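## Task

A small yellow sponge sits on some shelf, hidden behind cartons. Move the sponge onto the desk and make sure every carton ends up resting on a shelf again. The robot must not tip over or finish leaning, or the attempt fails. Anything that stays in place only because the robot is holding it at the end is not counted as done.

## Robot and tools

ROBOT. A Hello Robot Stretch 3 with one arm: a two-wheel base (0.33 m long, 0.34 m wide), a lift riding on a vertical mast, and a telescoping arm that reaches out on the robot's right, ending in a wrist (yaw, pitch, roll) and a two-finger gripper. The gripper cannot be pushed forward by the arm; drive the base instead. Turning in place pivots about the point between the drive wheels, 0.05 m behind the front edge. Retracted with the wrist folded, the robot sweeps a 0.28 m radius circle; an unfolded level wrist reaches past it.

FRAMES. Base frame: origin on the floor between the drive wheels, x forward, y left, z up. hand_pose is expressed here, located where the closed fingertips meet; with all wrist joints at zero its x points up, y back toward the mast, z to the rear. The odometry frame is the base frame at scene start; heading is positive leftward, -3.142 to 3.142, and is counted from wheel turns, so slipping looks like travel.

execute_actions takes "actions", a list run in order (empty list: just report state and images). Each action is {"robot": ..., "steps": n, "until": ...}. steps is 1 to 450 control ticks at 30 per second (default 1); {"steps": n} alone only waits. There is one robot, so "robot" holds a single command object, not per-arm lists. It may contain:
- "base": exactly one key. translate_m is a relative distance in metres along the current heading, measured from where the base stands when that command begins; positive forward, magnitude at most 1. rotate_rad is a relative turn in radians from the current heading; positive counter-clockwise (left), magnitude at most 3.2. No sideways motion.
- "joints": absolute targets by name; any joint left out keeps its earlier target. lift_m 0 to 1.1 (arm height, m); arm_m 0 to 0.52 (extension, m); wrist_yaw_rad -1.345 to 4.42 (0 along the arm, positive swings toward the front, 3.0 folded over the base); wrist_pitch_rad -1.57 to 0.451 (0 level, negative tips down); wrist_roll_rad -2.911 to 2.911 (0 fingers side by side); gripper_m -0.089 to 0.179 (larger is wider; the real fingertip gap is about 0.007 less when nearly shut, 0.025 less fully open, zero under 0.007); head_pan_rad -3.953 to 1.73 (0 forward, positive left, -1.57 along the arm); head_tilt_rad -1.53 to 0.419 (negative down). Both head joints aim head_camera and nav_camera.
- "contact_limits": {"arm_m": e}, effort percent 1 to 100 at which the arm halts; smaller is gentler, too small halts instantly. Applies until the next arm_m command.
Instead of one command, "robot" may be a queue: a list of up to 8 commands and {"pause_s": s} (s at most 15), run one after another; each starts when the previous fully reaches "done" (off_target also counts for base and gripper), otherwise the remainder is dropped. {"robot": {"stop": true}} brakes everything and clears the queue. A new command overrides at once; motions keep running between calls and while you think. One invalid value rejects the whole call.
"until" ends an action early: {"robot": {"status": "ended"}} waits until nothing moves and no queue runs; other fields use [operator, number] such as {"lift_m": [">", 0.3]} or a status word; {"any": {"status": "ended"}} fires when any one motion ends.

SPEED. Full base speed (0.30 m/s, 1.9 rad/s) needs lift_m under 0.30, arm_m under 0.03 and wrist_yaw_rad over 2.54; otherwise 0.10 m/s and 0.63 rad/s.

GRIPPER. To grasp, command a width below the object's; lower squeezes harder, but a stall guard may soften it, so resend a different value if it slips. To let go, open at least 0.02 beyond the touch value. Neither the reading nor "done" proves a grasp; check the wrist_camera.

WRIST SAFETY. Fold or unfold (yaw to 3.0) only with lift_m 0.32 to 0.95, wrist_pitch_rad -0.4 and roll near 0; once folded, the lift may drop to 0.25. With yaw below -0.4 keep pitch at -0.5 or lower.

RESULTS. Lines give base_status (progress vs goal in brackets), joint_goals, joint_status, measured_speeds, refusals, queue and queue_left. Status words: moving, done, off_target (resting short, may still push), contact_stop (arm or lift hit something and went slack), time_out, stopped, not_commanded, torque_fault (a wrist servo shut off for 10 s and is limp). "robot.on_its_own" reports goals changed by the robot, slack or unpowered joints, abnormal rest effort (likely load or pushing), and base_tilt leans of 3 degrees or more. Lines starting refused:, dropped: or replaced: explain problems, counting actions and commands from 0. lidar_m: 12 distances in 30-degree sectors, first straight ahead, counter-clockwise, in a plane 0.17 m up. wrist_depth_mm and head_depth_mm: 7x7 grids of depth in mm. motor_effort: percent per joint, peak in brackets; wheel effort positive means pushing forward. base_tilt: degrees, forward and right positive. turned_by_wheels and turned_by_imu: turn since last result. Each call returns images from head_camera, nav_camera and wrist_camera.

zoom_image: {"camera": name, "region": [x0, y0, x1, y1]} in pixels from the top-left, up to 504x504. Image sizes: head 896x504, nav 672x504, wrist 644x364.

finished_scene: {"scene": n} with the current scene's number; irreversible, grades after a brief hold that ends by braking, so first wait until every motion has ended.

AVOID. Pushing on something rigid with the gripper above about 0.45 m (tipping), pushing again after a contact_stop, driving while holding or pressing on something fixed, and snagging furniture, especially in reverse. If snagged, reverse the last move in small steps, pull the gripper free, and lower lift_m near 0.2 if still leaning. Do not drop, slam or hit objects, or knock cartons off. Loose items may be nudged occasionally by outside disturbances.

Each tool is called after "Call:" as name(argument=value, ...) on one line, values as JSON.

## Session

Call:
execute_actions(actions=[{"robot":{"joints":{"head_pan_rad":-1.7,"head_tilt_rad":-0.4}},"steps":100,"until":{"robot":{"status":"ended"}}}])

Call:
execute_actions(actions=[{"robot":{"joints":{"head_pan_rad":-3.3,"head_tilt_rad":-0.4}},"steps":100,"until":{"robot":{"status":"ended"}}}])

Call:
execute_actions(actions=[{"robot":{"joints":{"head_pan_rad":0.6,"head_tilt_rad":-0.4}},"steps":200,"until":{"robot":{"status":"ended"}}}])

Scene clock: 1.37 s.
robot.base_odometry: x=+0.000 y=+0.000 heading=+0.000 (m, m, rad; robot's odometry frame)
robot.turned_by_wheels: +0.000 (rad since the last result)
robot.turned_by_imu: +0.000 (rad since the last result)
robot.base_tilt: forward=-1.1 right=+0.6 (deg)
robot.lidar_m: 1.53 2.03 1.81 1.68 1.71 2.18 2.28 2.41 2.23 2.05 2.09 1.86
robot.head_depth_mm: 1985 2099 2264 2423 2527 1885 1495 / 1928 2069 2184 2358 2431 1888 1484 / 1893 2020 2146 2296 2412 1872 1493 / 1842 1957 2073 2235 2330 1878 1497 / 1804 1906 2027 2174 2292 1865 1493 / 1778 1868 1980 2114 2244 1870 1493 / 1729 1816 1924 2031 2178 1870 1490
robot.base_status: not_commanded
robot.joint_positions: lift_m=+0.481 arm_m=+0.000 wrist_yaw_rad=+2.911 wrist_pitch_rad=-0.439 wrist_roll_rad=+0.010 gripper_m=+0.037 head_pan_rad=-1.693 head_tilt_rad=-0.395
robot.joint_goals: lift_m=+0.481 arm_m=+0.000 wrist_yaw_rad=+2.911 wrist_pitch_rad=-0.439 wrist_roll_rad=+0.010 gripper_m=+0.037 head_pan_rad=-1.700 head_tilt_rad=-0.400
robot.joint_status: lift_m=not_commanded arm_m=not_commanded wrist_yaw_rad=not_commanded wrist_pitch_rad=not_commanded wrist_roll_rad=not_commanded gripper_m=not_commanded head_pan_rad=done head_tilt_rad=done
robot.measured_speeds: translate_m=+0.000 rotate_rad=+0.000 lift_m=+0.000 arm_m=+0.000 wrist_yaw_rad=+0.000 wrist_pitch_rad=+0.000 wrist_roll_rad=+0.000 head_pan_rad=+0.000 head_tilt_rad=+0.000
robot: refusals=0 queue=done queue_left=0
robot.motor_effort: left_wheel=+0(0) right_wheel=+0(0) lift_m=+29(30) arm_m=-1(0) wrist_yaw_rad=+0(1) wrist_pitch_rad=+6(6) wrist_roll_rad=+0(0) gripper_m=+1(0) head_pan_rad=-5(57) head_tilt_rad=-2(18) (%)
robot.hand_pose: x=+0.0295 y=+0.0712 z=+0.4888 quat_wxyz=(+0.233, +0.706, +0.072, +0.664) (m; robot's base frame)
robot.wrist_depth_mm: - - - - - - - / - - - - - - - / - - - - - - - / - - - - - - - / 906 - 914 894 903 869 849 / 777 763 - 759 - 733 717 / 674 660 663 654 648 637 640
pictures: head_camera (sideways: a quarter turn clockwise sets it upright), nav_camera (sideways: a quarter turn counterclockwise sets it upright), wrist_camera
Images, in order (width x height): head_camera 896x504, nav_camera 672x504, wrist_camera 644x364.

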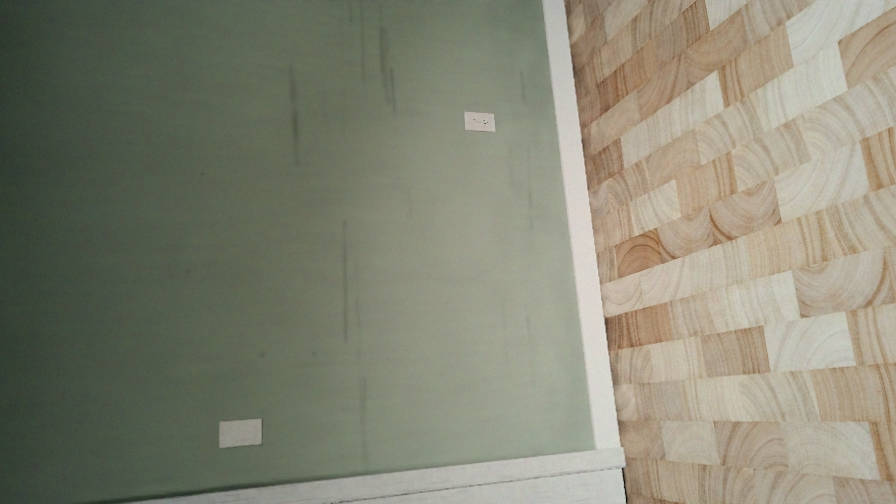

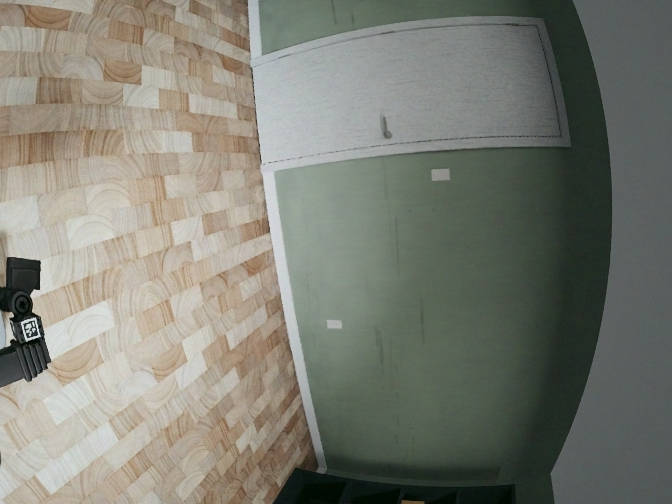

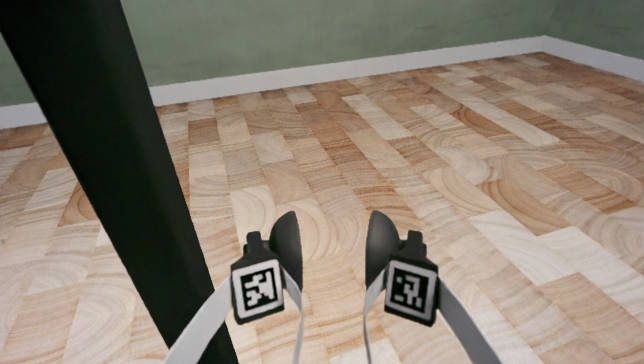

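Scene clock: 2.67 s.
robot.base_odometry: x=+0.000 y=+0.000 heading=+0.000 (m, m, rad; robot's odometry frame)
robot.turned_by_wheels: +0.000 (rad since the last result)
robot.turned_by_imu: +0.000 (rad since the last result)
robot.base_tilt: forward=-1.1 right=+0.7 (deg)
robot.lidar_m: 1.53 2.04 1.81 1.68 1.71 2.17 2.28 2.40 2.22 2.05 2.08 1.86
robot.head_depth_mm: 2659 2810 2919 3014 2528 1871 1492 / 2606 2785 2955 3173 2536 1867 1499 / 2320 2496 2513 2783 2521 1868 1495 / 2477 2616 2786 2962 2538 1871 1491 / 2386 2551 2713 2905 2525 1874 1492 / 2267 2460 2601 2762 2479 1872 1497 / 2299 2422 2586 2744 2528 1863 1484
robot.base_status: not_commanded
robot.joint_positions: lift_m=+0.481 arm_m=+0.000 wrist_yaw_rad=+2.911 wrist_pitch_rad=-0.439 wrist_roll_rad=+0.010 gripper_m=+0.037 head_pan_rad=-3.293 head_tilt_rad=-0.395
robot.joint_goals: lift_m=+0.481 arm_m=+0.000 wrist_yaw_rad=+2.911 wrist_pitch_rad=-0.439 wrist_roll_rad=+0.010 gripper_m=+0.037 head_pan_rad=-3.300 head_tilt_rad=-0.400
robot.joint_status: lift_m=not_commanded arm_m=not_commanded wrist_yaw_rad=not_commanded wrist_pitch_rad=not_commanded wrist_roll_rad=not_commanded gripper_m=not_commanded head_pan_rad=done head_tilt_rad=done
robot.measured_speeds: translate_m=+0.000 rotate_rad=+0.000 lift_m=+0.000 arm_m=+0.000 wrist_yaw_rad=+0.000 wrist_pitch_rad=+0.000 wrist_roll_rad=+0.000 head_pan_rad=+0.000 head_tilt_rad=+0.000
robot: refusals=0 queue=done queue_left=0
robot.motor_effort: left_wheel=+0(0) right_wheel=+0(0) lift_m=+29(29) arm_m=+0(0) wrist_yaw_rad=+0(1) wrist_pitch_rad=+6(6) wrist_roll_rad=+0(0) gripper_m=+0(0) head_pan_rad=-5(57) head_tilt_rad=-1(1) (%)
robot.hand_pose: x=+0.0295 y=+0.0712 z=+0.4888 quat_wxyz=(+0.233, +0.706, +0.072, +0.664) (m; robot's base frame)
robot.wrist_depth_mm: - - - - - - - / - - - - - - - / - - - - - - - / - - - - - - - / 939 - 923 887 895 872 836 / 765 751 - 753 - 732 713 / 671 662 657 657 632 638 631
pictures: head_camera (sideways: a quarter turn clockwise sets it upright), nav_camera (sideways: a quarter turn counterclockwise sets it upright), wrist_camera
Images, in order (width x height): head_camera 896x504, nav_camera 672x504, wrist_camera 644x364.

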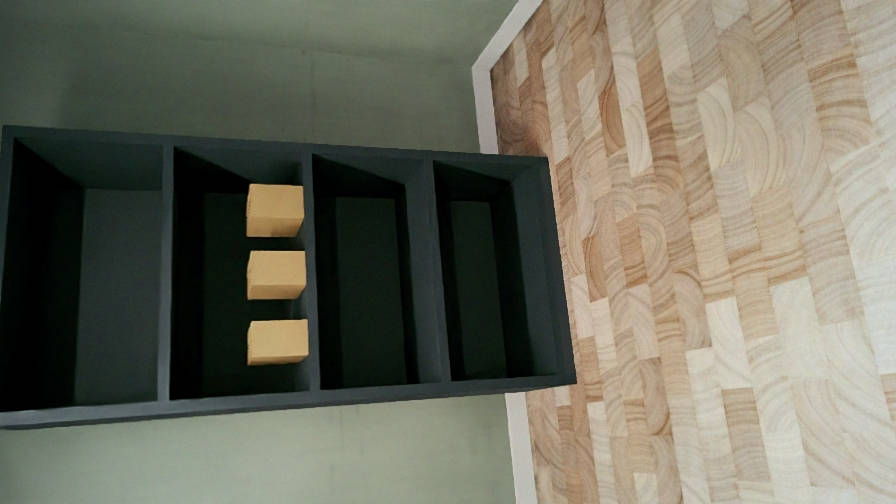

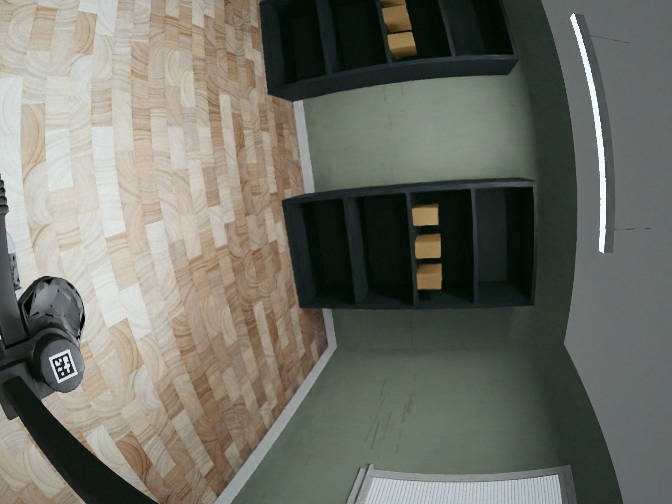

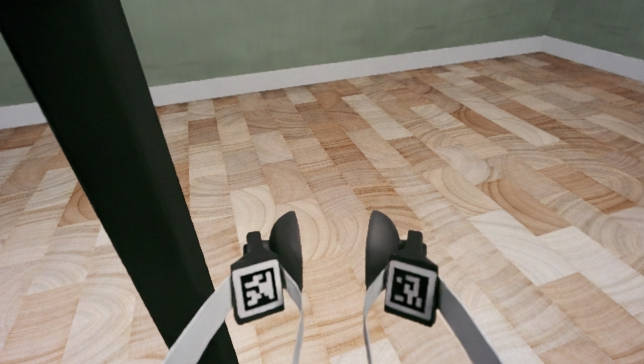

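Scene clock: 4.90 s.
robot.base_odometry: x=+0.000 y=+0.000 heading=+0.000 (m, m, rad; robot's odometry frame)
robot.turned_by_wheels: +0.000 (rad since the last result)
robot.turned_by_imu: +0.000 (rad since the last result)
robot.base_tilt: forward=-1.0 right=+0.6 (deg)
robot.lidar_m: 1.53 2.03 1.81 1.68 1.70 2.18 2.28 2.40 2.23 2.05 2.09 1.86
robot.head_depth_mm: 1704 1777 1894 1758 1608 1752 1497 / 1790 1876 1986 2096 2225 1883 1489 / 1853 1966 2079 2233 2328 1883 1495 / 1970 2076 2206 2371 2430 1862 1491 / 2061 2203 2349 2516 2501 1870 1496 / 2171 2319 2458 2602 2523 1871 1488 / 2066 2136 2245 2299 2355 1871 1487
robot.base_status: not_commanded
robot.joint_positions: lift_m=+0.481 arm_m=+0.000 wrist_yaw_rad=+2.911 wrist_pitch_rad=-0.439 wrist_roll_rad=+0.010 gripper_m=+0.037 head_pan_rad=+0.593 head_tilt_rad=-0.395
robot.joint_goals: lift_m=+0.481 arm_m=+0.000 wrist_yaw_rad=+2.911 wrist_pitch_rad=-0.439 wrist_roll_rad=+0.010 gripper_m=+0.037 head_pan_rad=+0.600 head_tilt_rad=-0.400
robot.joint_status: lift_m=not_commanded arm_m=not_commanded wrist_yaw_rad=not_commanded wrist_pitch_rad=not_commanded wrist_roll_rad=not_commanded gripper_m=not_commanded head_pan_rad=done head_tilt_rad=done
robot.measured_speeds: translate_m=+0.000 rotate_rad=+0.000 lift_m=+0.000 arm_m=+0.000 wrist_yaw_rad=+0.000 wrist_pitch_rad=+0.000 wrist_roll_rad=+0.000 head_pan_rad=+0.000 head_tilt_rad=+0.000
robot: refusals=0 queue=done queue_left=0
robot.motor_effort: left_wheel=+0(0) right_wheel=+0(0) lift_m=+30(30) arm_m=+0(0) wrist_yaw_rad=+1(0) wrist_pitch_rad=+6(6) wrist_roll_rad=+0(0) gripper_m=+1(1) head_pan_rad=+5(56) head_tilt_rad=-2(1) (%)
robot.hand_pose: x=+0.0295 y=+0.0712 z=+0.4888 quat_wxyz=(+0.233, +0.706, +0.072, +0.664) (m; robot's base frame)
robot.wrist_depth_mm: - - - - - - - / - - - - - - - / - - - - - - - / - - - - - - - / 920 - 937 878 883 848 847 / 763 760 - 740 - 738 727 / 673 667 666 655 649 630 635
pictures: head_camera (sideways: a quarter turn clockwise sets it upright), nav_camera (sideways: a quarter turn counterclockwise sets it upright), wrist_camera
Images, in order (width x height): head_camera 896x504, nav_camera 672x504, wrist_camera 644x364.

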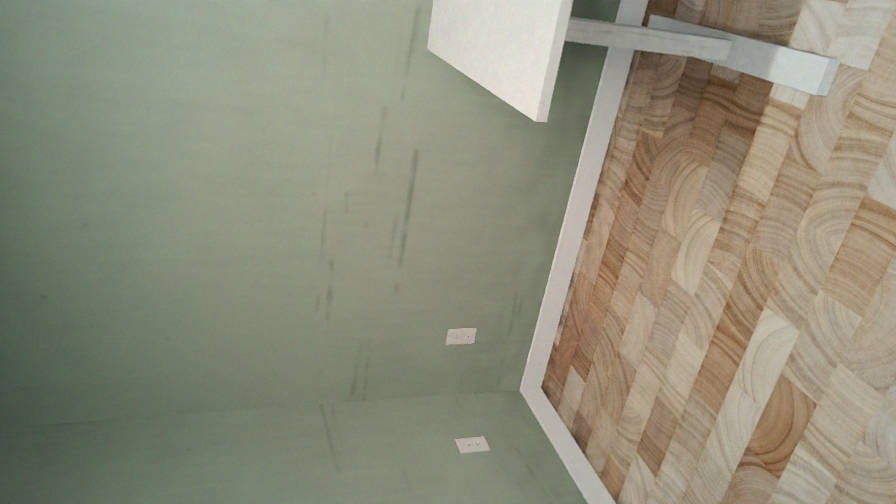

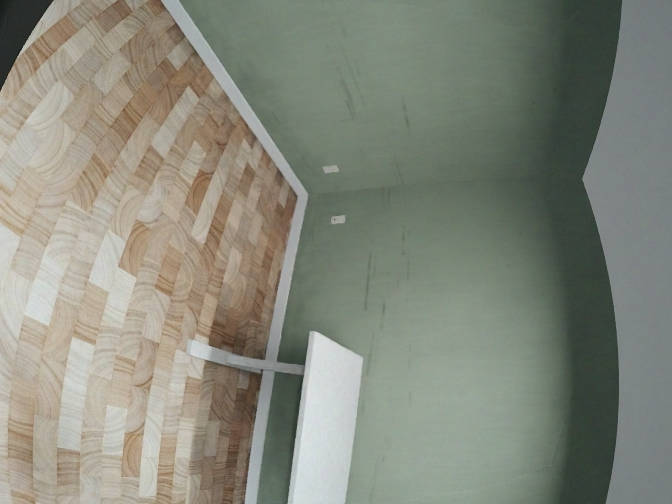

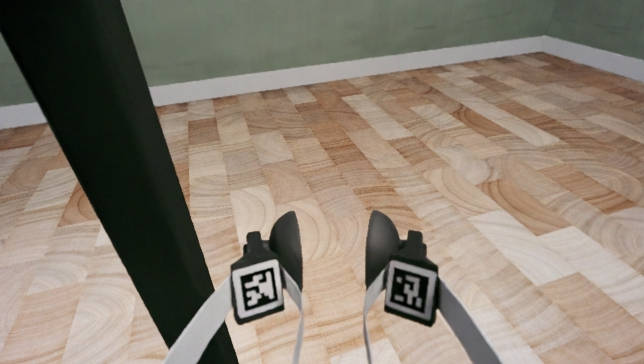

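Call:
execute_actions(actions=[{"robot":[{"joints":{"lift_m":0.27,"head_pan_rad":-1.57,"head_tilt_rad":-0.3}},{"base":{"rotate_rad":2.922}},{"base":{"translate_m":1.0}},{"base":{"translate_m":0.42}},{"base":{"rotate_rad":1.86}},{"joints":{"lift_m":0.9,"wrist_pitch_rad":-0.4}},{"joints":{"wrist_yaw_rad":0,"gripper_m":0.175}},{"joints":{"wrist_pitch_rad":0,"wrist_roll_rad":0,"lift_m":1.02}}],"steps":450,"until":{"robot":{"status":"ended"}}},{"steps":450,"until":{"robot":{"status":"ended"}}}])

Scene clock: 50.53 s.
robot.base_odometry: x=-1.386 y=+0.309 heading=-1.501 (m, m, rad; robot's odometry frame)
robot.turned_by_wheels: +4.782 (rad since the last result)
robot.turned_by_imu: +4.713 (rad since the last result)
robot.base_tilt: forward=-1.1 right=+0.7 (deg)
robot.lidar_m: 2.52 2.60 3.25 2.88 1.81 1.29 1.23 1.27 1.07 1.31 0.97 1.52
robot.head_depth_mm: 1210 1241 1314 948 1443 - - / 1205 1239 1320 1128 1456 - - / 1201 1233 1313 934 1445 - - / 1205 1189 1313 1135 1443 - - / 1199 1192 1295 939 1453 1274 1434 / 1197 1196 1307 939 1431 1238 1392 / 1036 930 1027 1018 1013 1092 1092
robot.base_status: done (rotate_rad +1.8599 of +1.8600)
robot.joint_positions: lift_m=+1.020 arm_m=+0.000 wrist_yaw_rad=+0.003 wrist_pitch_rad=-0.023 wrist_roll_rad=+0.007 gripper_m=+0.175 head_pan_rad=-1.563 head_tilt_rad=-0.309
robot.joint_goals: lift_m=+1.020 arm_m=+0.000 wrist_yaw_rad=+0.000 wrist_pitch_rad=+0.000 wrist_roll_rad=+0.000 gripper_m=+0.175 head_pan_rad=-1.570 head_tilt_rad=-0.300
robot.joint_status: lift_m=done arm_m=not_commanded wrist_yaw_rad=done wrist_pitch_rad=done wrist_roll_rad=done gripper_m=done head_pan_rad=done head_tilt_rad=done
robot.measured_speeds: translate_m=+0.000 rotate_rad=+0.000 lift_m=+0.000 arm_m=+0.000 wrist_yaw_rad=+0.000 wrist_pitch_rad=+0.000 wrist_roll_rad=+0.000 head_pan_rad=+0.000 head_tilt_rad=+0.000
robot: refusals=0 queue=done queue_left=0
robot.motor_effort: left_wheel=-2(11) right_wheel=+2(12) lift_m=+38(39) arm_m=-1(1) wrist_yaw_rad=-2(0) wrist_pitch_rad=+9(9) wrist_roll_rad=-4(4) gripper_m=+1(84) head_pan_rad=-5(56) head_tilt_rad=+2(7) (%)
robot.hand_pose: x=-0.0207 y=-0.4004 z=+1.1284 quat_wxyz=(+0.705, +0.009, -0.709, -0.007) (m; robot's base frame)
robot.wrist_depth_mm: - 725 849 864 885 831 697 / - 792 - - - 937 733 / - 787 949 - - 820 737 / - - 716 817 792 719 - / - 770 935 - - 892 - / - 764 - - - - - / - - - - - 944 -
pictures: head_camera (sideways: a quarter turn clockwise sets it upright), nav_camera (sideways: a quarter turn counterclockwise sets it upright), wrist_camera
Images, in order (width x height): head_camera 896x504, nav_camera 672x504, wrist_camera 644x364.

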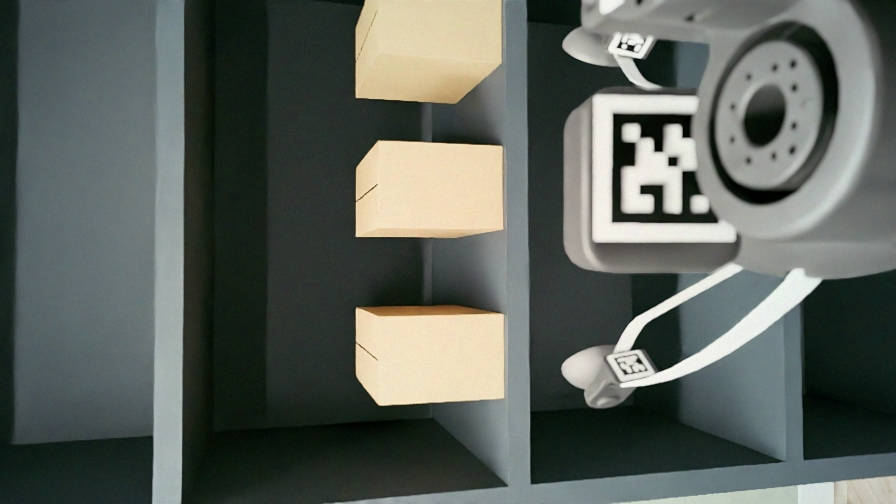

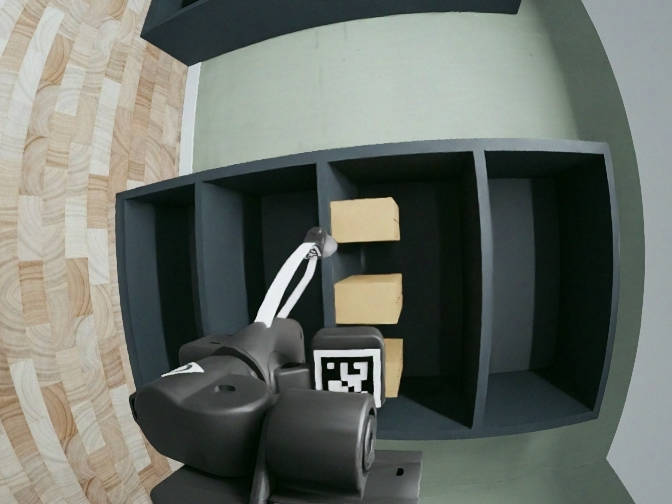

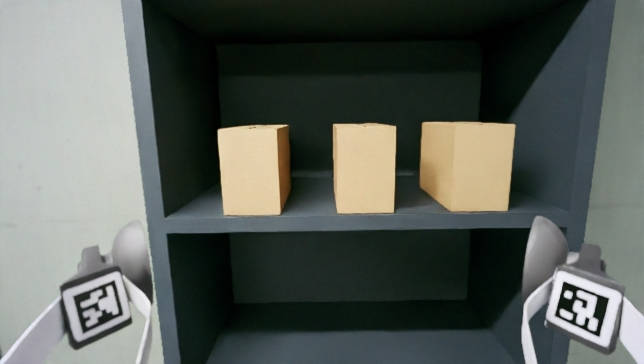

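Call:
execute_actions(actions=[{"robot":[{"base":{"rotate_rad":-0.7},"joints":{"lift_m":1.09,"head_tilt_rad":-0.45}},{"base":{"translate_m":0.5}},{"base":{"rotate_rad":0.7},"joints":{"head_pan_rad":-2.0}}],"steps":450,"until":{"robot":{"status":"ended"}}}])

Call:
execute_actions(actions=[{"robot":[{"base":{"translate_m":-0.75},"joints":{"head_pan_rad":-1.15}}],"steps":450,"until":{"robot":{"status":"ended"}}}])

Scene clock: 70.73 s.
robot.base_odometry: x=-1.681 y=-0.094 heading=-1.501 (m, m, rad; robot's odometry frame)
robot.turned_by_wheels: +0.000 (rad since the last result)
robot.turned_by_imu: +0.003 (rad since the last result)
robot.base_tilt: forward=-1.1 right=+0.6 (deg)
robot.lidar_m: 2.14 2.21 2.93 3.20 2.35 1.68 1.61 1.08 1.09 0.59 1.09 1.02
robot.head_depth_mm: - - - - - - 1309 / - - - - - - 1282 / - - - - - - - / - - - - - - - / - - - - - - 896 / - - - - - - - / 784 904 - - - - -
robot.base_status: done (rotate_rad +0.6999 of +0.7000)
robot.joint_positions: lift_m=+1.090 arm_m=+0.000 wrist_yaw_rad=+0.002 wrist_pitch_rad=-0.022 wrist_roll_rad=+0.007 gripper_m=+0.175 head_pan_rad=-1.993 head_tilt_rad=-0.444
robot.joint_goals: lift_m=+1.090 arm_m=+0.000 wrist_yaw_rad=+0.000 wrist_pitch_rad=+0.000 wrist_roll_rad=+0.000 gripper_m=+0.175 head_pan_rad=-2.000 head_tilt_rad=-0.450
robot.joint_status: lift_m=done arm_m=not_commanded wrist_yaw_rad=done wrist_pitch_rad=done wrist_roll_rad=done gripper_m=done head_pan_rad=done head_tilt_rad=done
robot.measured_speeds: translate_m=+0.000 rotate_rad=+0.000 lift_m=+0.000 arm_m=+0.000 wrist_yaw_rad=+0.000 wrist_pitch_rad=+0.000 wrist_roll_rad=+0.000 head_pan_rad=+0.000 head_tilt_rad=+0.000
robot: refusals=0 queue=done queue_left=0
robot.motor_effort: left_wheel=-2(9) right_wheel=+3(7) lift_m=+38(39) arm_m=-1(1) wrist_yaw_rad=-1(2) wrist_pitch_rad=+8(9) wrist_roll_rad=-3(4) gripper_m=+0(1) head_pan_rad=-4(39) head_tilt_rad=+0(11) (%)
robot.hand_pose: x=-0.0209 y=-0.4004 z=+1.1985 quat_wxyz=(+0.705, +0.009, -0.709, -0.008) (m; robot's base frame)
robot.wrist_depth_mm: 769 770 762 765 592 607 623 / 790 787 792 775 770 774 758 / 823 804 815 801 787 807 799 / 841 832 838 822 805 484 545 / 847 861 864 852 612 382 459 / 881 881 891 880 525 396 459 / 914 926 909 905 428 404 396
pictures: head_camera (sideways: a quarter turn clockwise sets it upright), nav_camera (sideways: a quarter turn counterclockwise sets it upright), wrist_camera
Images, in order (width x height): head_camera 896x504, nav_camera 672x504, wrist_camera 644x364.

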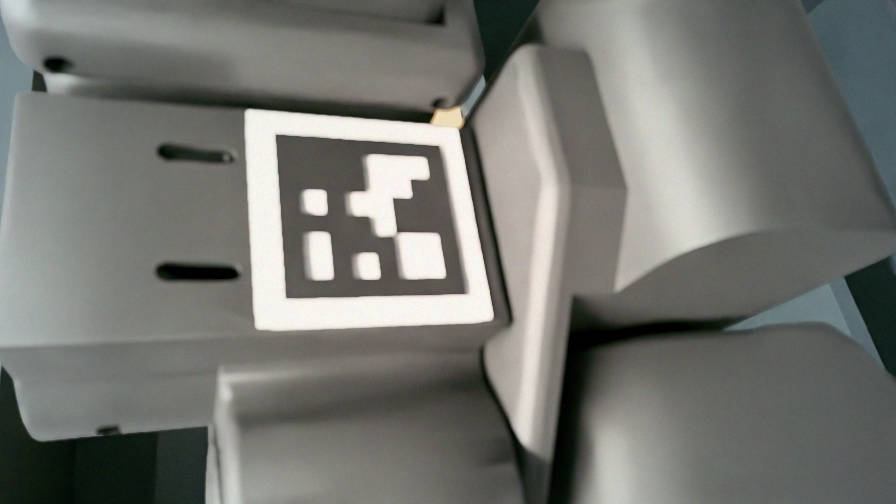

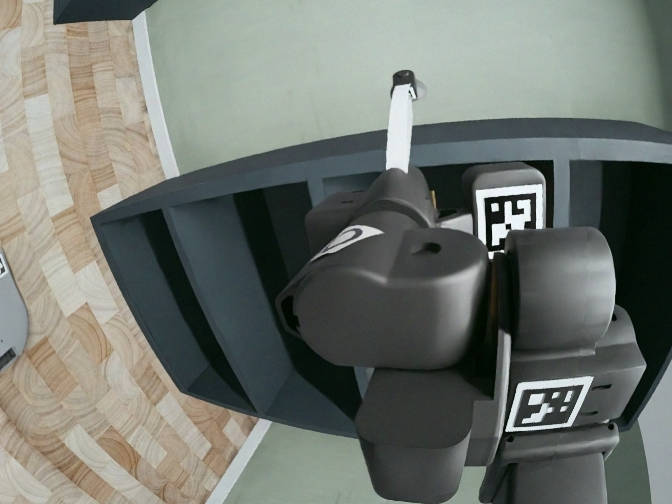

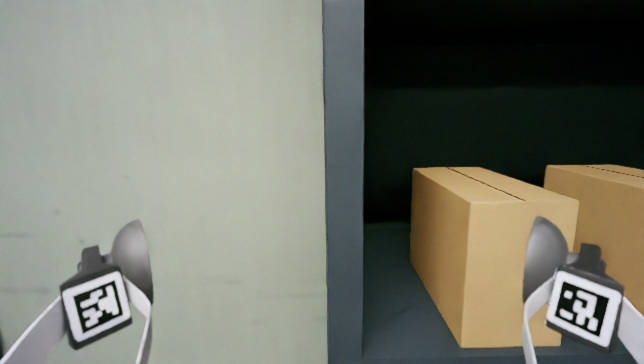

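Scene clock: 79.47 s.
robot.base_odometry: x=-1.733 y=+0.654 heading=-1.501 (m, m, rad; robot's odometry frame)
robot.turned_by_wheels: +0.000 (rad since the last result)
robot.turned_by_imu: +0.002 (rad since the last result)
robot.base_tilt: forward=-1.0 right=+0.6 (deg)
robot.lidar_m: 2.53 2.98 3.70 3.25 1.25 0.90 0.85 0.88 0.64 0.63 0.99 0.92
robot.head_depth_mm: 767 920 742 594 1123 1048 846 / 762 955 1016 768 1179 1049 846 / 764 993 748 721 1223 1048 895 / 766 1032 658 682 1263 1045 919 / 768 1074 873 729 1317 1042 1283 / 773 1088 776 768 1268 1045 1307 / 778 951 742 786 1076 1045 1188
robot.base_status: done (translate_m -0.7500 of -0.7500)
robot.joint_positions: lift_m=+1.090 arm_m=+0.000 wrist_yaw_rad=+0.002 wrist_pitch_rad=-0.022 wrist_roll_rad=+0.007 gripper_m=+0.175 head_pan_rad=-1.157 head_tilt_rad=-0.444
robot.joint_goals: lift_m=+1.090 arm_m=+0.000 wrist_yaw_rad=+0.000 wrist_pitch_rad=+0.000 wrist_roll_rad=+0.000 gripper_m=+0.175 head_pan_rad=-1.150 head_tilt_rad=-0.450
robot.joint_status: lift_m=done arm_m=not_commanded wrist_yaw_rad=done wrist_pitch_rad=done wrist_roll_rad=done gripper_m=done head_pan_rad=done head_tilt_rad=done
robot.measured_speeds: translate_m=+0.000 rotate_rad=+0.000 lift_m=+0.000 arm_m=+0.000 wrist_yaw_rad=+0.000 wrist_pitch_rad=+0.000 wrist_roll_rad=+0.000 head_pan_rad=+0.000 head_tilt_rad=+0.000
robot: refusals=0 queue=done queue_left=0
robot.motor_effort: left_wheel=-2(8) right_wheel=+3(4) lift_m=+38(38) arm_m=-1(1) wrist_yaw_rad=-1(3) wrist_pitch_rad=+8(8) wrist_roll_rad=-3(4) gripper_m=+1(1) head_pan_rad=+5(54) head_tilt_rad=-2(1) (%)
robot.hand_pose: x=-0.0209 y=-0.4004 z=+1.1985 quat_wxyz=(+0.705, +0.009, -0.709, -0.008) (m; robot's base frame)
robot.wrist_depth_mm: 555 562 579 586 462 787 784 / 795 789 795 798 478 816 800 / 820 815 822 815 476 830 817 / 610 537 835 836 476 839 867 / 406 464 415 415 490 888 884 / 471 502 513 425 488 917 897 / 423 425 430 425 422 954 954
pictures: head_camera (sideways: a quarter turn clockwise sets it upright), nav_camera (sideways: a quarter turn counterclockwise sets it upright), wrist_camera
Images, in order (width x height): head_camera 896x504, nav_camera 672x504, wrist_camera 644x364.

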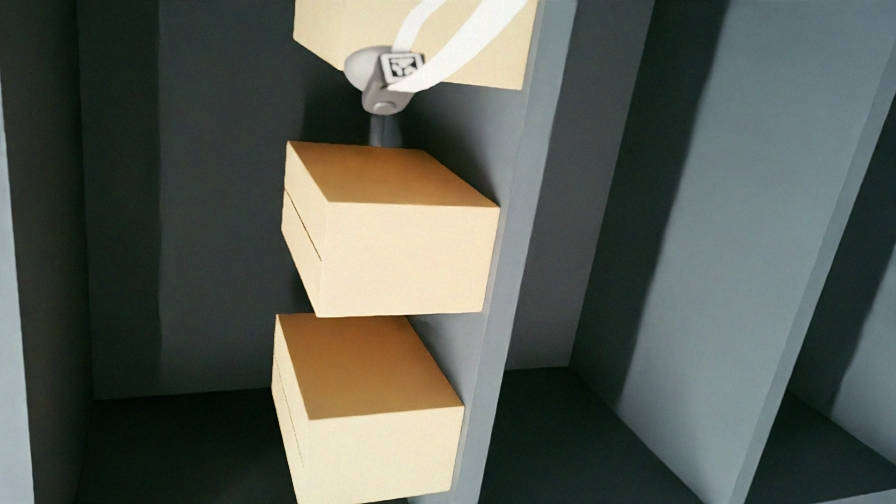

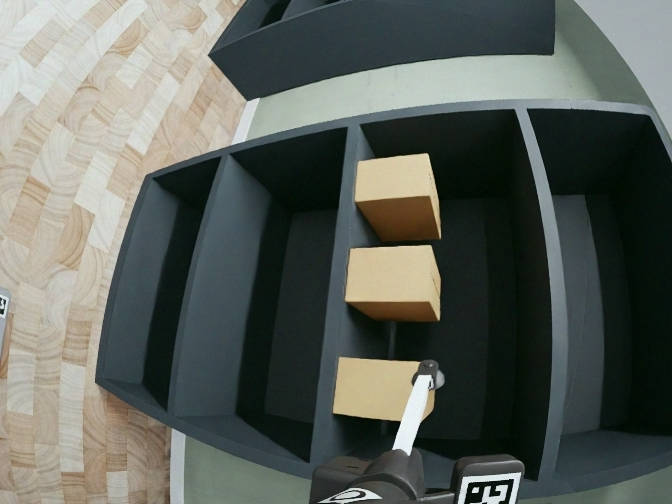

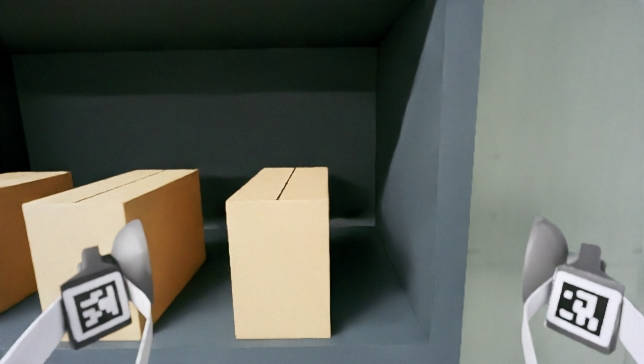

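Call:
execute_actions(actions=[{"robot":[{"base":{"translate_m":0.27},"joints":{"head_pan_rad":-1.57,"lift_m":1.1,"wrist_pitch_rad":-0.1}},{"joints":{"arm_m":0.3}}],"steps":450,"until":{"robot":{"status":"ended"}}}])

Scene clock: 100.20 s.
robot.base_odometry: x=-1.714 y=+0.384 heading=-1.501 (m, m, rad; robot's odometry frame)
robot.turned_by_wheels: +0.000 (rad since the last result)
robot.turned_by_imu: +0.002 (rad since the last result)
robot.base_tilt: forward=-1.1 right=+0.7 (deg)
robot.lidar_m: 2.27 2.70 3.59 3.20 1.65 1.18 1.13 1.16 0.74 1.06 0.73 1.44
robot.head_depth_mm: 772 - 645 631 1159 1046 869 / 768 - 783 721 1206 1049 865 / 769 - - 765 1200 1046 868 / 771 940 696 682 1198 1041 867 / 774 944 993 718 1194 1042 865 / 776 946 990 764 1189 1044 868 / 782 942 675 625 1180 1048 867
robot.base_status: done (translate_m +0.2700 of +0.2700)
robot.joint_positions: lift_m=+1.099 arm_m=+0.300 wrist_yaw_rad=+0.002 wrist_pitch_rad=-0.119 wrist_roll_rad=+0.007 gripper_m=+0.175 head_pan_rad=-1.563 head_tilt_rad=-0.445
robot.joint_goals: lift_m=+1.100 arm_m=+0.300 wrist_yaw_rad=+0.000 wrist_pitch_rad=-0.100 wrist_roll_rad=+0.000 gripper_m=+0.175 head_pan_rad=-1.570 head_tilt_rad=-0.450
robot.joint_status: lift_m=done arm_m=done wrist_yaw_rad=done wrist_pitch_rad=done wrist_roll_rad=done gripper_m=done head_pan_rad=done head_tilt_rad=done
robot.measured_speeds: translate_m=+0.000 rotate_rad=+0.000 lift_m=+0.000 arm_m=+0.000 wrist_yaw_rad=+0.000 wrist_pitch_rad=+0.000 wrist_roll_rad=+0.000 head_pan_rad=+0.000 head_tilt_rad=+0.000
robot: refusals=0 queue=done queue_left=0
robot.motor_effort: left_wheel=-2(5) right_wheel=+2(7) lift_m=+37(39) arm_m=+5(4) wrist_yaw_rad=-1(1) wrist_pitch_rad=+7(8) wrist_roll_rad=-3(3) gripper_m=+0(0) head_pan_rad=-4(38) head_tilt_rad=-2(2) (%)
robot.hand_pose: x=-0.0210 y=-0.6962 z=+1.1829 quat_wxyz=(+0.704, +0.043, -0.708, -0.042) (m; robot's base frame)
robot.wrist_depth_mm: 476 473 472 473 477 475 471 / 495 493 495 493 493 494 484 / 509 524 517 515 514 517 488 / 525 531 530 330 538 332 315 / 273 558 224 221 553 309 220 / 259 172 167 166 450 310 171 / - 339 169 160 365 286 199
pictures: head_camera (sideways: a quarter turn clockwise sets it upright), nav_camera (sideways: a quarter turn counterclockwise sets it upright), wrist_camera
Images, in order (width x height): head_camera 896x504, nav_camera 672x504, wrist_camera 644x364.

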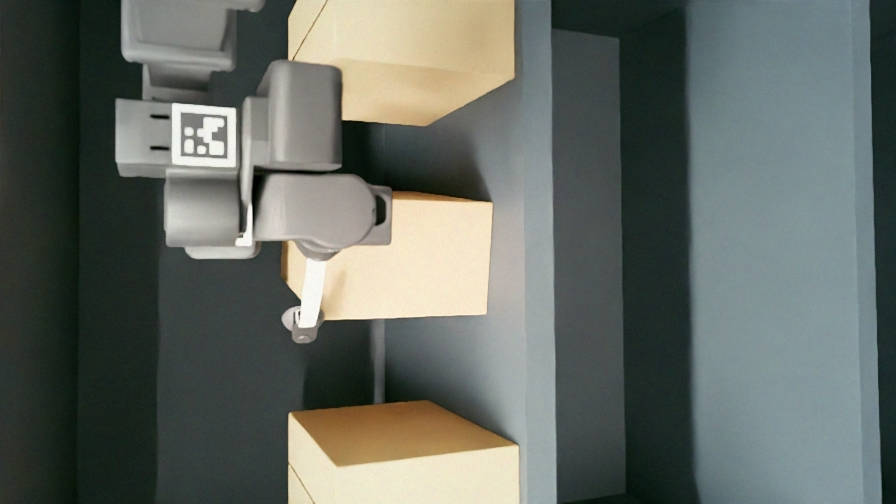

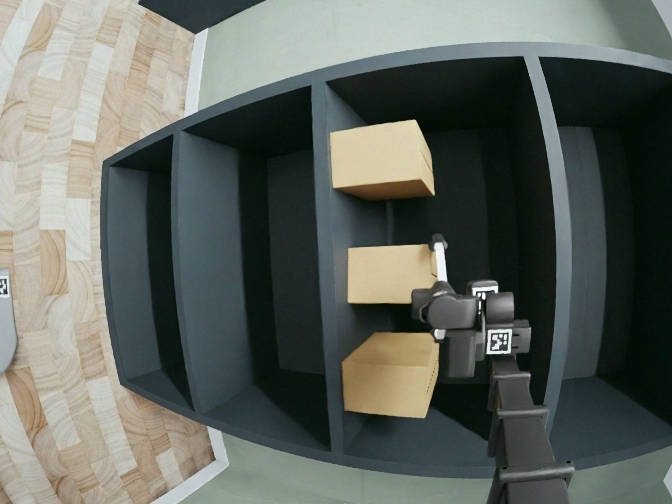

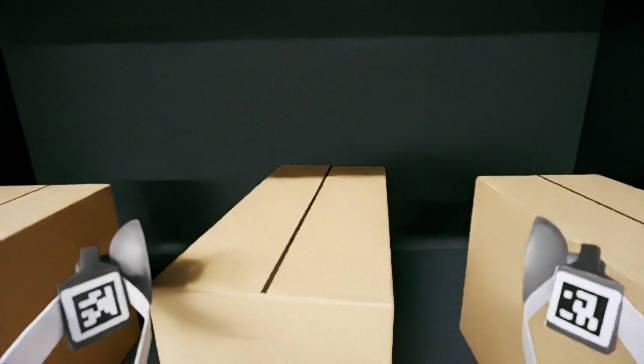

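Call:
execute_actions(actions=[{"robot":[{"joints":{"arm_m":0.0}},{"base":{"translate_m":1.0},"joints":{"lift_m":0.8,"wrist_pitch_rad":0}},{"base":{"translate_m":0.5}}],"steps":450,"until":{"robot":{"status":"ended"}}},{"steps":300,"until":{"robot":{"status":"ended"}}}])

Scene clock: 138.33 s.
robot.base_odometry: x=-1.610 y=-1.112 heading=-1.501 (m, m, rad; robot's odometry frame)
robot.turned_by_wheels: +0.000 (rad since the last result)
robot.turned_by_imu: +0.005 (rad since the last result)
robot.base_tilt: forward=-1.0 right=+0.6 (deg)
robot.lidar_m: 1.13 1.16 1.55 3.26 3.82 2.74 2.63 1.20 0.59 0.58 1.00 0.88
robot.head_depth_mm: 463 492 528 1043 1159 1288 1382 / 586 638 641 646 618 688 771 / 768 900 966 818 647 1014 845 / 769 909 644 577 611 1043 845 / 771 904 643 573 606 1045 821 / 774 900 968 816 644 1043 842 / 779 900 746 679 643 1043 845
robot.base_status: done (translate_m +0.5000 of +0.5000)
robot.joint_positions: lift_m=+0.800 arm_m=+0.000 wrist_yaw_rad=+0.002 wrist_pitch_rad=-0.023 wrist_roll_rad=+0.006 gripper_m=+0.175 head_pan_rad=-1.563 head_tilt_rad=-0.445
robot.joint_goals: lift_m=+0.800 arm_m=+0.000 wrist_yaw_rad=+0.000 wrist_pitch_rad=+0.000 wrist_roll_rad=+0.000 gripper_m=+0.175 head_pan_rad=-1.570 head_tilt_rad=-0.450
robot.joint_status: lift_m=done arm_m=done wrist_yaw_rad=done wrist_pitch_rad=done wrist_roll_rad=done gripper_m=done head_pan_rad=done head_tilt_rad=done
robot.measured_speeds: translate_m=+0.000 rotate_rad=+0.000 lift_m=+0.000 arm_m=+0.000 wrist_yaw_rad=+0.000 wrist_pitch_rad=+0.000 wrist_roll_rad=+0.000 head_pan_rad=+0.000 head_tilt_rad=+0.000
robot: refusals=0 queue=done queue_left=0
robot.motor_effort: left_wheel=-2(5) right_wheel=+2(7) lift_m=+19(38) arm_m=-4(5) wrist_yaw_rad=-1(1) wrist_pitch_rad=+9(10) wrist_roll_rad=-3(3) gripper_m=+1(0) head_pan_rad=-5(5) head_tilt_rad=-2(2) (%)
robot.hand_pose: x=-0.0211 y=-0.4009 z=+0.9090 quat_wxyz=(+0.705, +0.009, -0.709, -0.008) (m; robot's base frame)
robot.wrist_depth_mm: 316 438 314 316 465 302 738 / 326 437 321 325 412 759 760 / 315 316 315 316 316 769 778 / 786 793 786 778 478 788 805 / 814 806 804 793 480 818 827 / 833 825 837 826 480 865 853 / 673 665 703 700 492 862 892
pictures: head_camera (sideways: a quarter turn clockwise sets it upright), nav_camera (sideways: a quarter turn counterclockwise sets it upright), wrist_camera
Images, in order (width x height): head_camera 896x504, nav_camera 672x504, wrist_camera 644x364.

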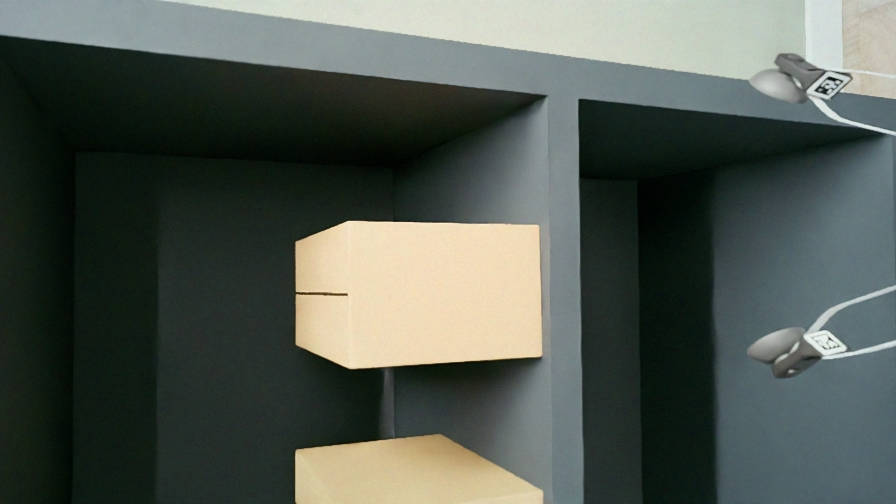

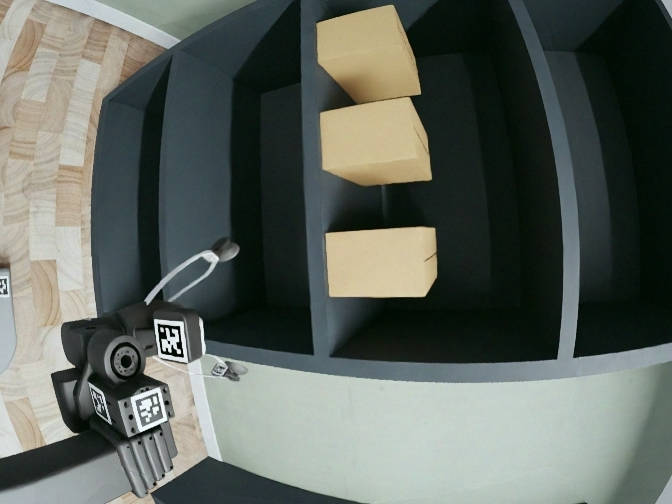

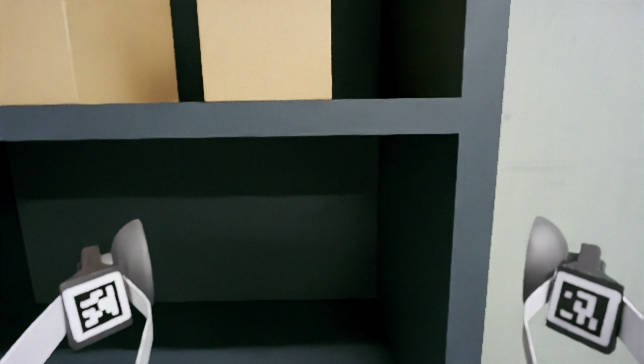

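Call:
execute_actions(actions=[{"robot":[{"base":{"translate_m":0.27},"joints":{"lift_m":0.99}}],"steps":450,"until":{"robot":{"status":"ended"}}}])

Scene clock: 149.10 s.
robot.base_odometry: x=-1.591 y=-1.381 heading=-1.501 (m, m, rad; robot's odometry frame)
robot.turned_by_wheels: +0.000 (rad since the last result)
robot.turned_by_imu: +0.001 (rad since the last result)
robot.base_tilt: forward=-1.0 right=+0.6 (deg)
robot.lidar_m: 0.86 0.88 1.18 2.90 3.81 3.03 2.89 1.44 0.70 1.00 0.69 0.90
robot.head_depth_mm: 768 909 648 582 603 - - / 768 904 942 722 646 - - / 769 901 959 720 - - - / 769 901 643 565 595 - 824 / 771 899 934 576 629 1043 845 / 776 892 951 764 1135 1048 842 / 779 893 678 582 612 1046 845
robot.base_status: done (translate_m +0.2700 of +0.2700)
robot.joint_positions: lift_m=+0.990 arm_m=+0.000 wrist_yaw_rad=+0.002 wrist_pitch_rad=-0.023 wrist_roll_rad=+0.006 gripper_m=+0.175 head_pan_rad=-1.563 head_tilt_rad=-0.445
robot.joint_goals: lift_m=+0.990 arm_m=+0.000 wrist_yaw_rad=+0.000 wrist_pitch_rad=+0.000 wrist_roll_rad=+0.000 gripper_m=+0.175 head_pan_rad=-1.570 head_tilt_rad=-0.450
robot.joint_status: lift_m=done arm_m=done wrist_yaw_rad=done wrist_pitch_rad=done wrist_roll_rad=done gripper_m=done head_pan_rad=done head_tilt_rad=done
robot.measured_speeds: translate_m=+0.000 rotate_rad=+0.000 lift_m=+0.000 arm_m=+0.000 wrist_yaw_rad=+0.000 wrist_pitch_rad=+0.000 wrist_roll_rad=+0.000 head_pan_rad=+0.000 head_tilt_rad=+0.000
robot: refusals=0 queue=done queue_left=0
robot.motor_effort: left_wheel=-2(5) right_wheel=+2(7) lift_m=+38(40) arm_m=-5(5) wrist_yaw_rad=-2(1) wrist_pitch_rad=+9(9) wrist_roll_rad=-3(3) gripper_m=+1(0) head_pan_rad=-5(3) head_tilt_rad=-2(2) (%)
robot.hand_pose: x=-0.0211 y=-0.4009 z=+1.0984 quat_wxyz=(+0.705, +0.009, -0.709, -0.008) (m; robot's base frame)
robot.wrist_depth_mm: 567 712 723 715 728 722 494 / 565 731 744 737 741 725 495 / 324 409 751 324 752 325 324 / 333 381 524 333 698 335 333 / 341 407 449 342 479 342 426 / 350 368 352 348 359 347 372 / 573 755 845 849 854 714 530
pictures: head_camera (sideways: a quarter turn clockwise sets it upright), nav_camera (sideways: a quarter turn counterclockwise sets it upright), wrist_camera
Images, in order (width x height): head_camera 896x504, nav_camera 672x504, wrist_camera 644x364.

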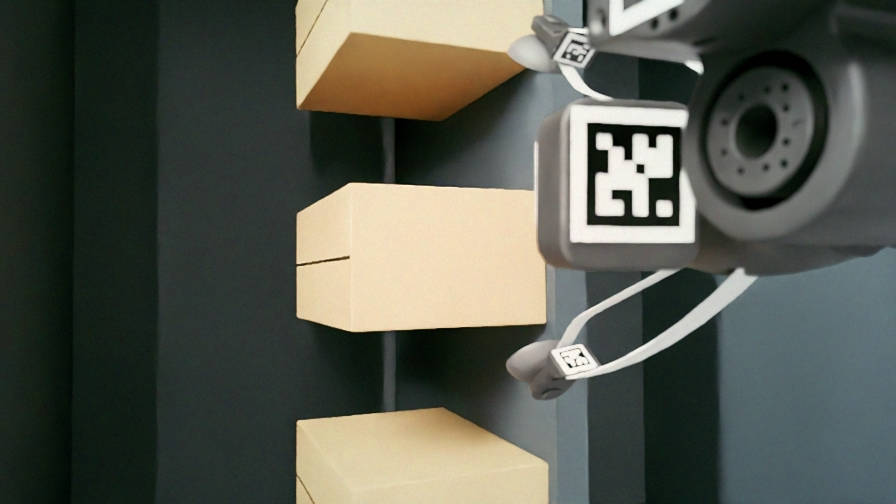

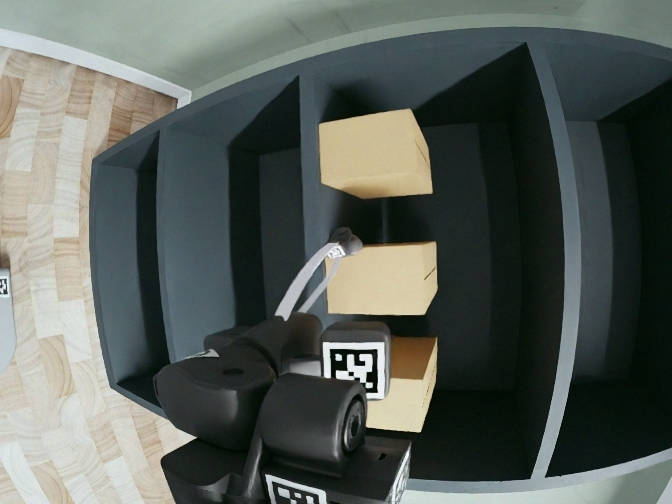

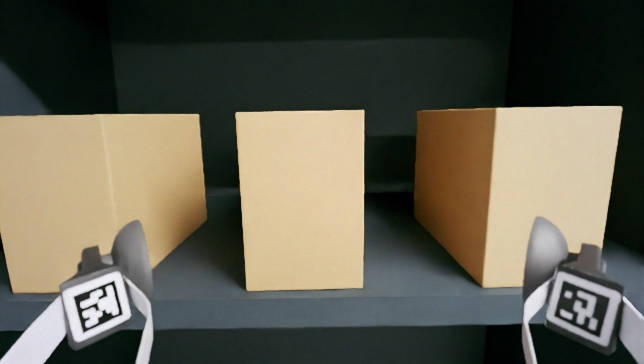

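Call:
execute_actions(actions=[{"robot":[{"base":{"translate_m":0.026},"joints":{"lift_m":0.96}},{"joints":{"arm_m":0.27}},{"joints":{"gripper_m":0.075}},{"pause_s":0.5},{"joints":{"lift_m":0.98}},{"joints":{"arm_m":0.0}}],"steps":450,"until":{"robot":{"status":"ended"}}}])

Scene clock: 167.93 s.
robot.base_odometry: x=-1.589 y=-1.407 heading=-1.501 (m, m, rad; robot's odometry frame)
robot.turned_by_wheels: +0.000 (rad since the last result)
robot.turned_by_imu: +0.003 (rad since the last result)
robot.base_tilt: forward=-1.1 right=+0.6 (deg)
robot.lidar_m: 0.83 0.85 1.15 2.86 3.81 3.04 2.92 1.46 0.72 1.00 0.67 0.87
robot.head_depth_mm: 765 905 691 619 618 - - / 767 908 963 351 368 1064 - / 764 902 944 346 359 - - / 770 899 945 343 355 - 822 / 771 898 953 719 572 1010 843 / 776 893 931 719 645 1045 843 / 779 893 639 564 592 1044 843
robot.base_status: done (translate_m +0.0260 of +0.0260)
robot.joint_positions: lift_m=+0.980 arm_m=+0.000 wrist_yaw_rad=+0.001 wrist_pitch_rad=-0.029 wrist_roll_rad=+0.006 gripper_m=+0.099 head_pan_rad=-1.563 head_tilt_rad=-0.445
robot.joint_goals: lift_m=+0.980 arm_m=+0.000 wrist_yaw_rad=+0.000 wrist_pitch_rad=+0.000 wrist_roll_rad=+0.000 gripper_m=+0.098 head_pan_rad=-1.570 head_tilt_rad=-0.450
robot.joint_status: lift_m=done arm_m=done wrist_yaw_rad=done wrist_pitch_rad=done wrist_roll_rad=done gripper_m=done head_pan_rad=done head_tilt_rad=done
robot.measured_speeds: translate_m=+0.000 rotate_rad=+0.000 lift_m=+0.000 arm_m=+0.000 wrist_yaw_rad=+0.000 wrist_pitch_rad=+0.000 wrist_roll_rad=+0.000 head_pan_rad=+0.000 head_tilt_rad=+0.000
robot: refusals=0 queue=done queue_left=0
robot.on_its_own: gripper_m is held at +0.098, not at your +0.075, by its stall guard, which is still easing
robot.motor_effort: left_wheel=-2(5) right_wheel=+2(7) lift_m=+38(39) arm_m=-5(2) wrist_yaw_rad=-1(1) wrist_pitch_rad=+11(11) wrist_roll_rad=-3(3) gripper_m=-11(98) head_pan_rad=-4(5) head_tilt_rad=-2(1) (%)
robot.hand_pose: x=-0.0211 y=-0.4007 z=+1.0867 quat_wxyz=(+0.705, +0.011, -0.709, -0.010) (m; robot's base frame)
robot.wrist_depth_mm: 532 687 108 111 114 118 519 / 534 723 110 113 116 120 500 / 321 325 112 115 118 122 322 / 333 332 114 117 121 125 332 / 342 340 116 120 123 127 346 / 343 - 118 122 126 128 342 / 477 842 120 124 128 132 533
pictures: head_camera (sideways: a quarter turn clockwise sets it upright), nav_camera (sideways: a quarter turn counterclockwise sets it upright), wrist_camera
Images, in order (width x height): head_camera 896x504, nav_camera 672x504, wrist_camera 644x364.

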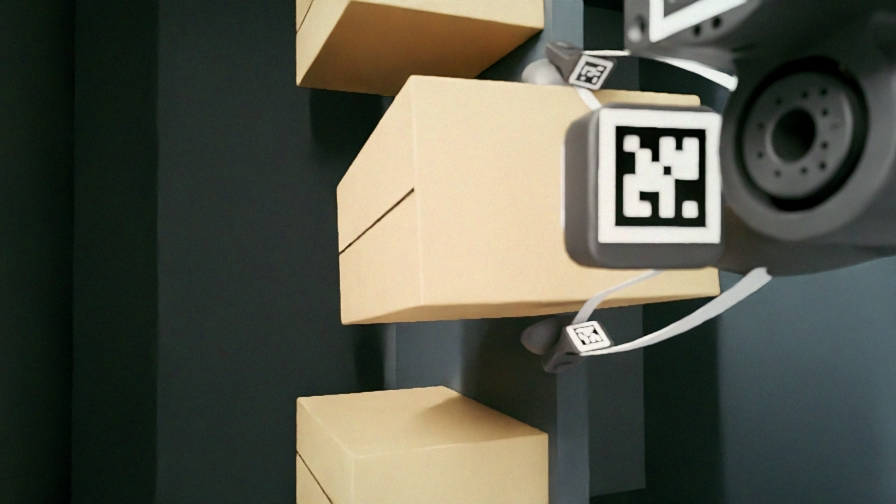

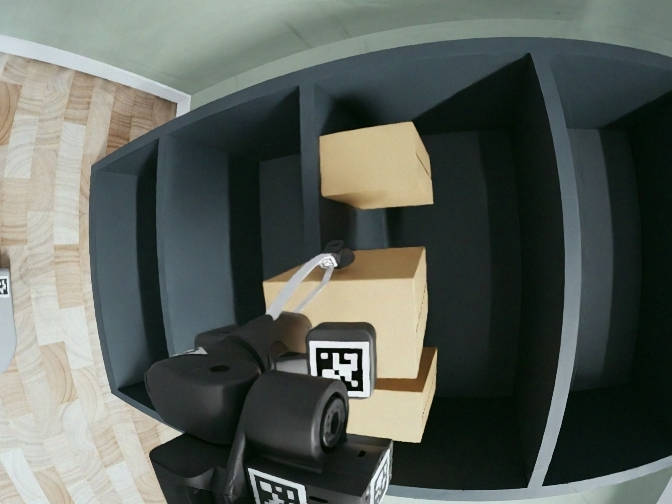

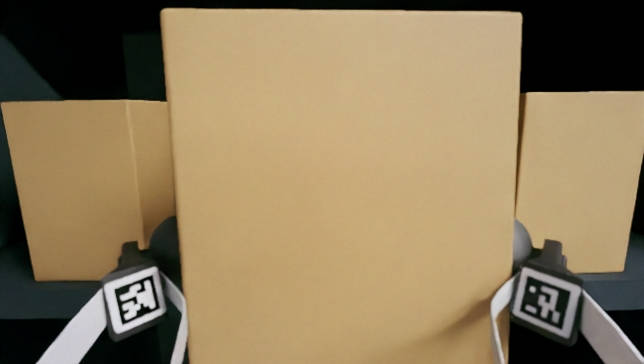

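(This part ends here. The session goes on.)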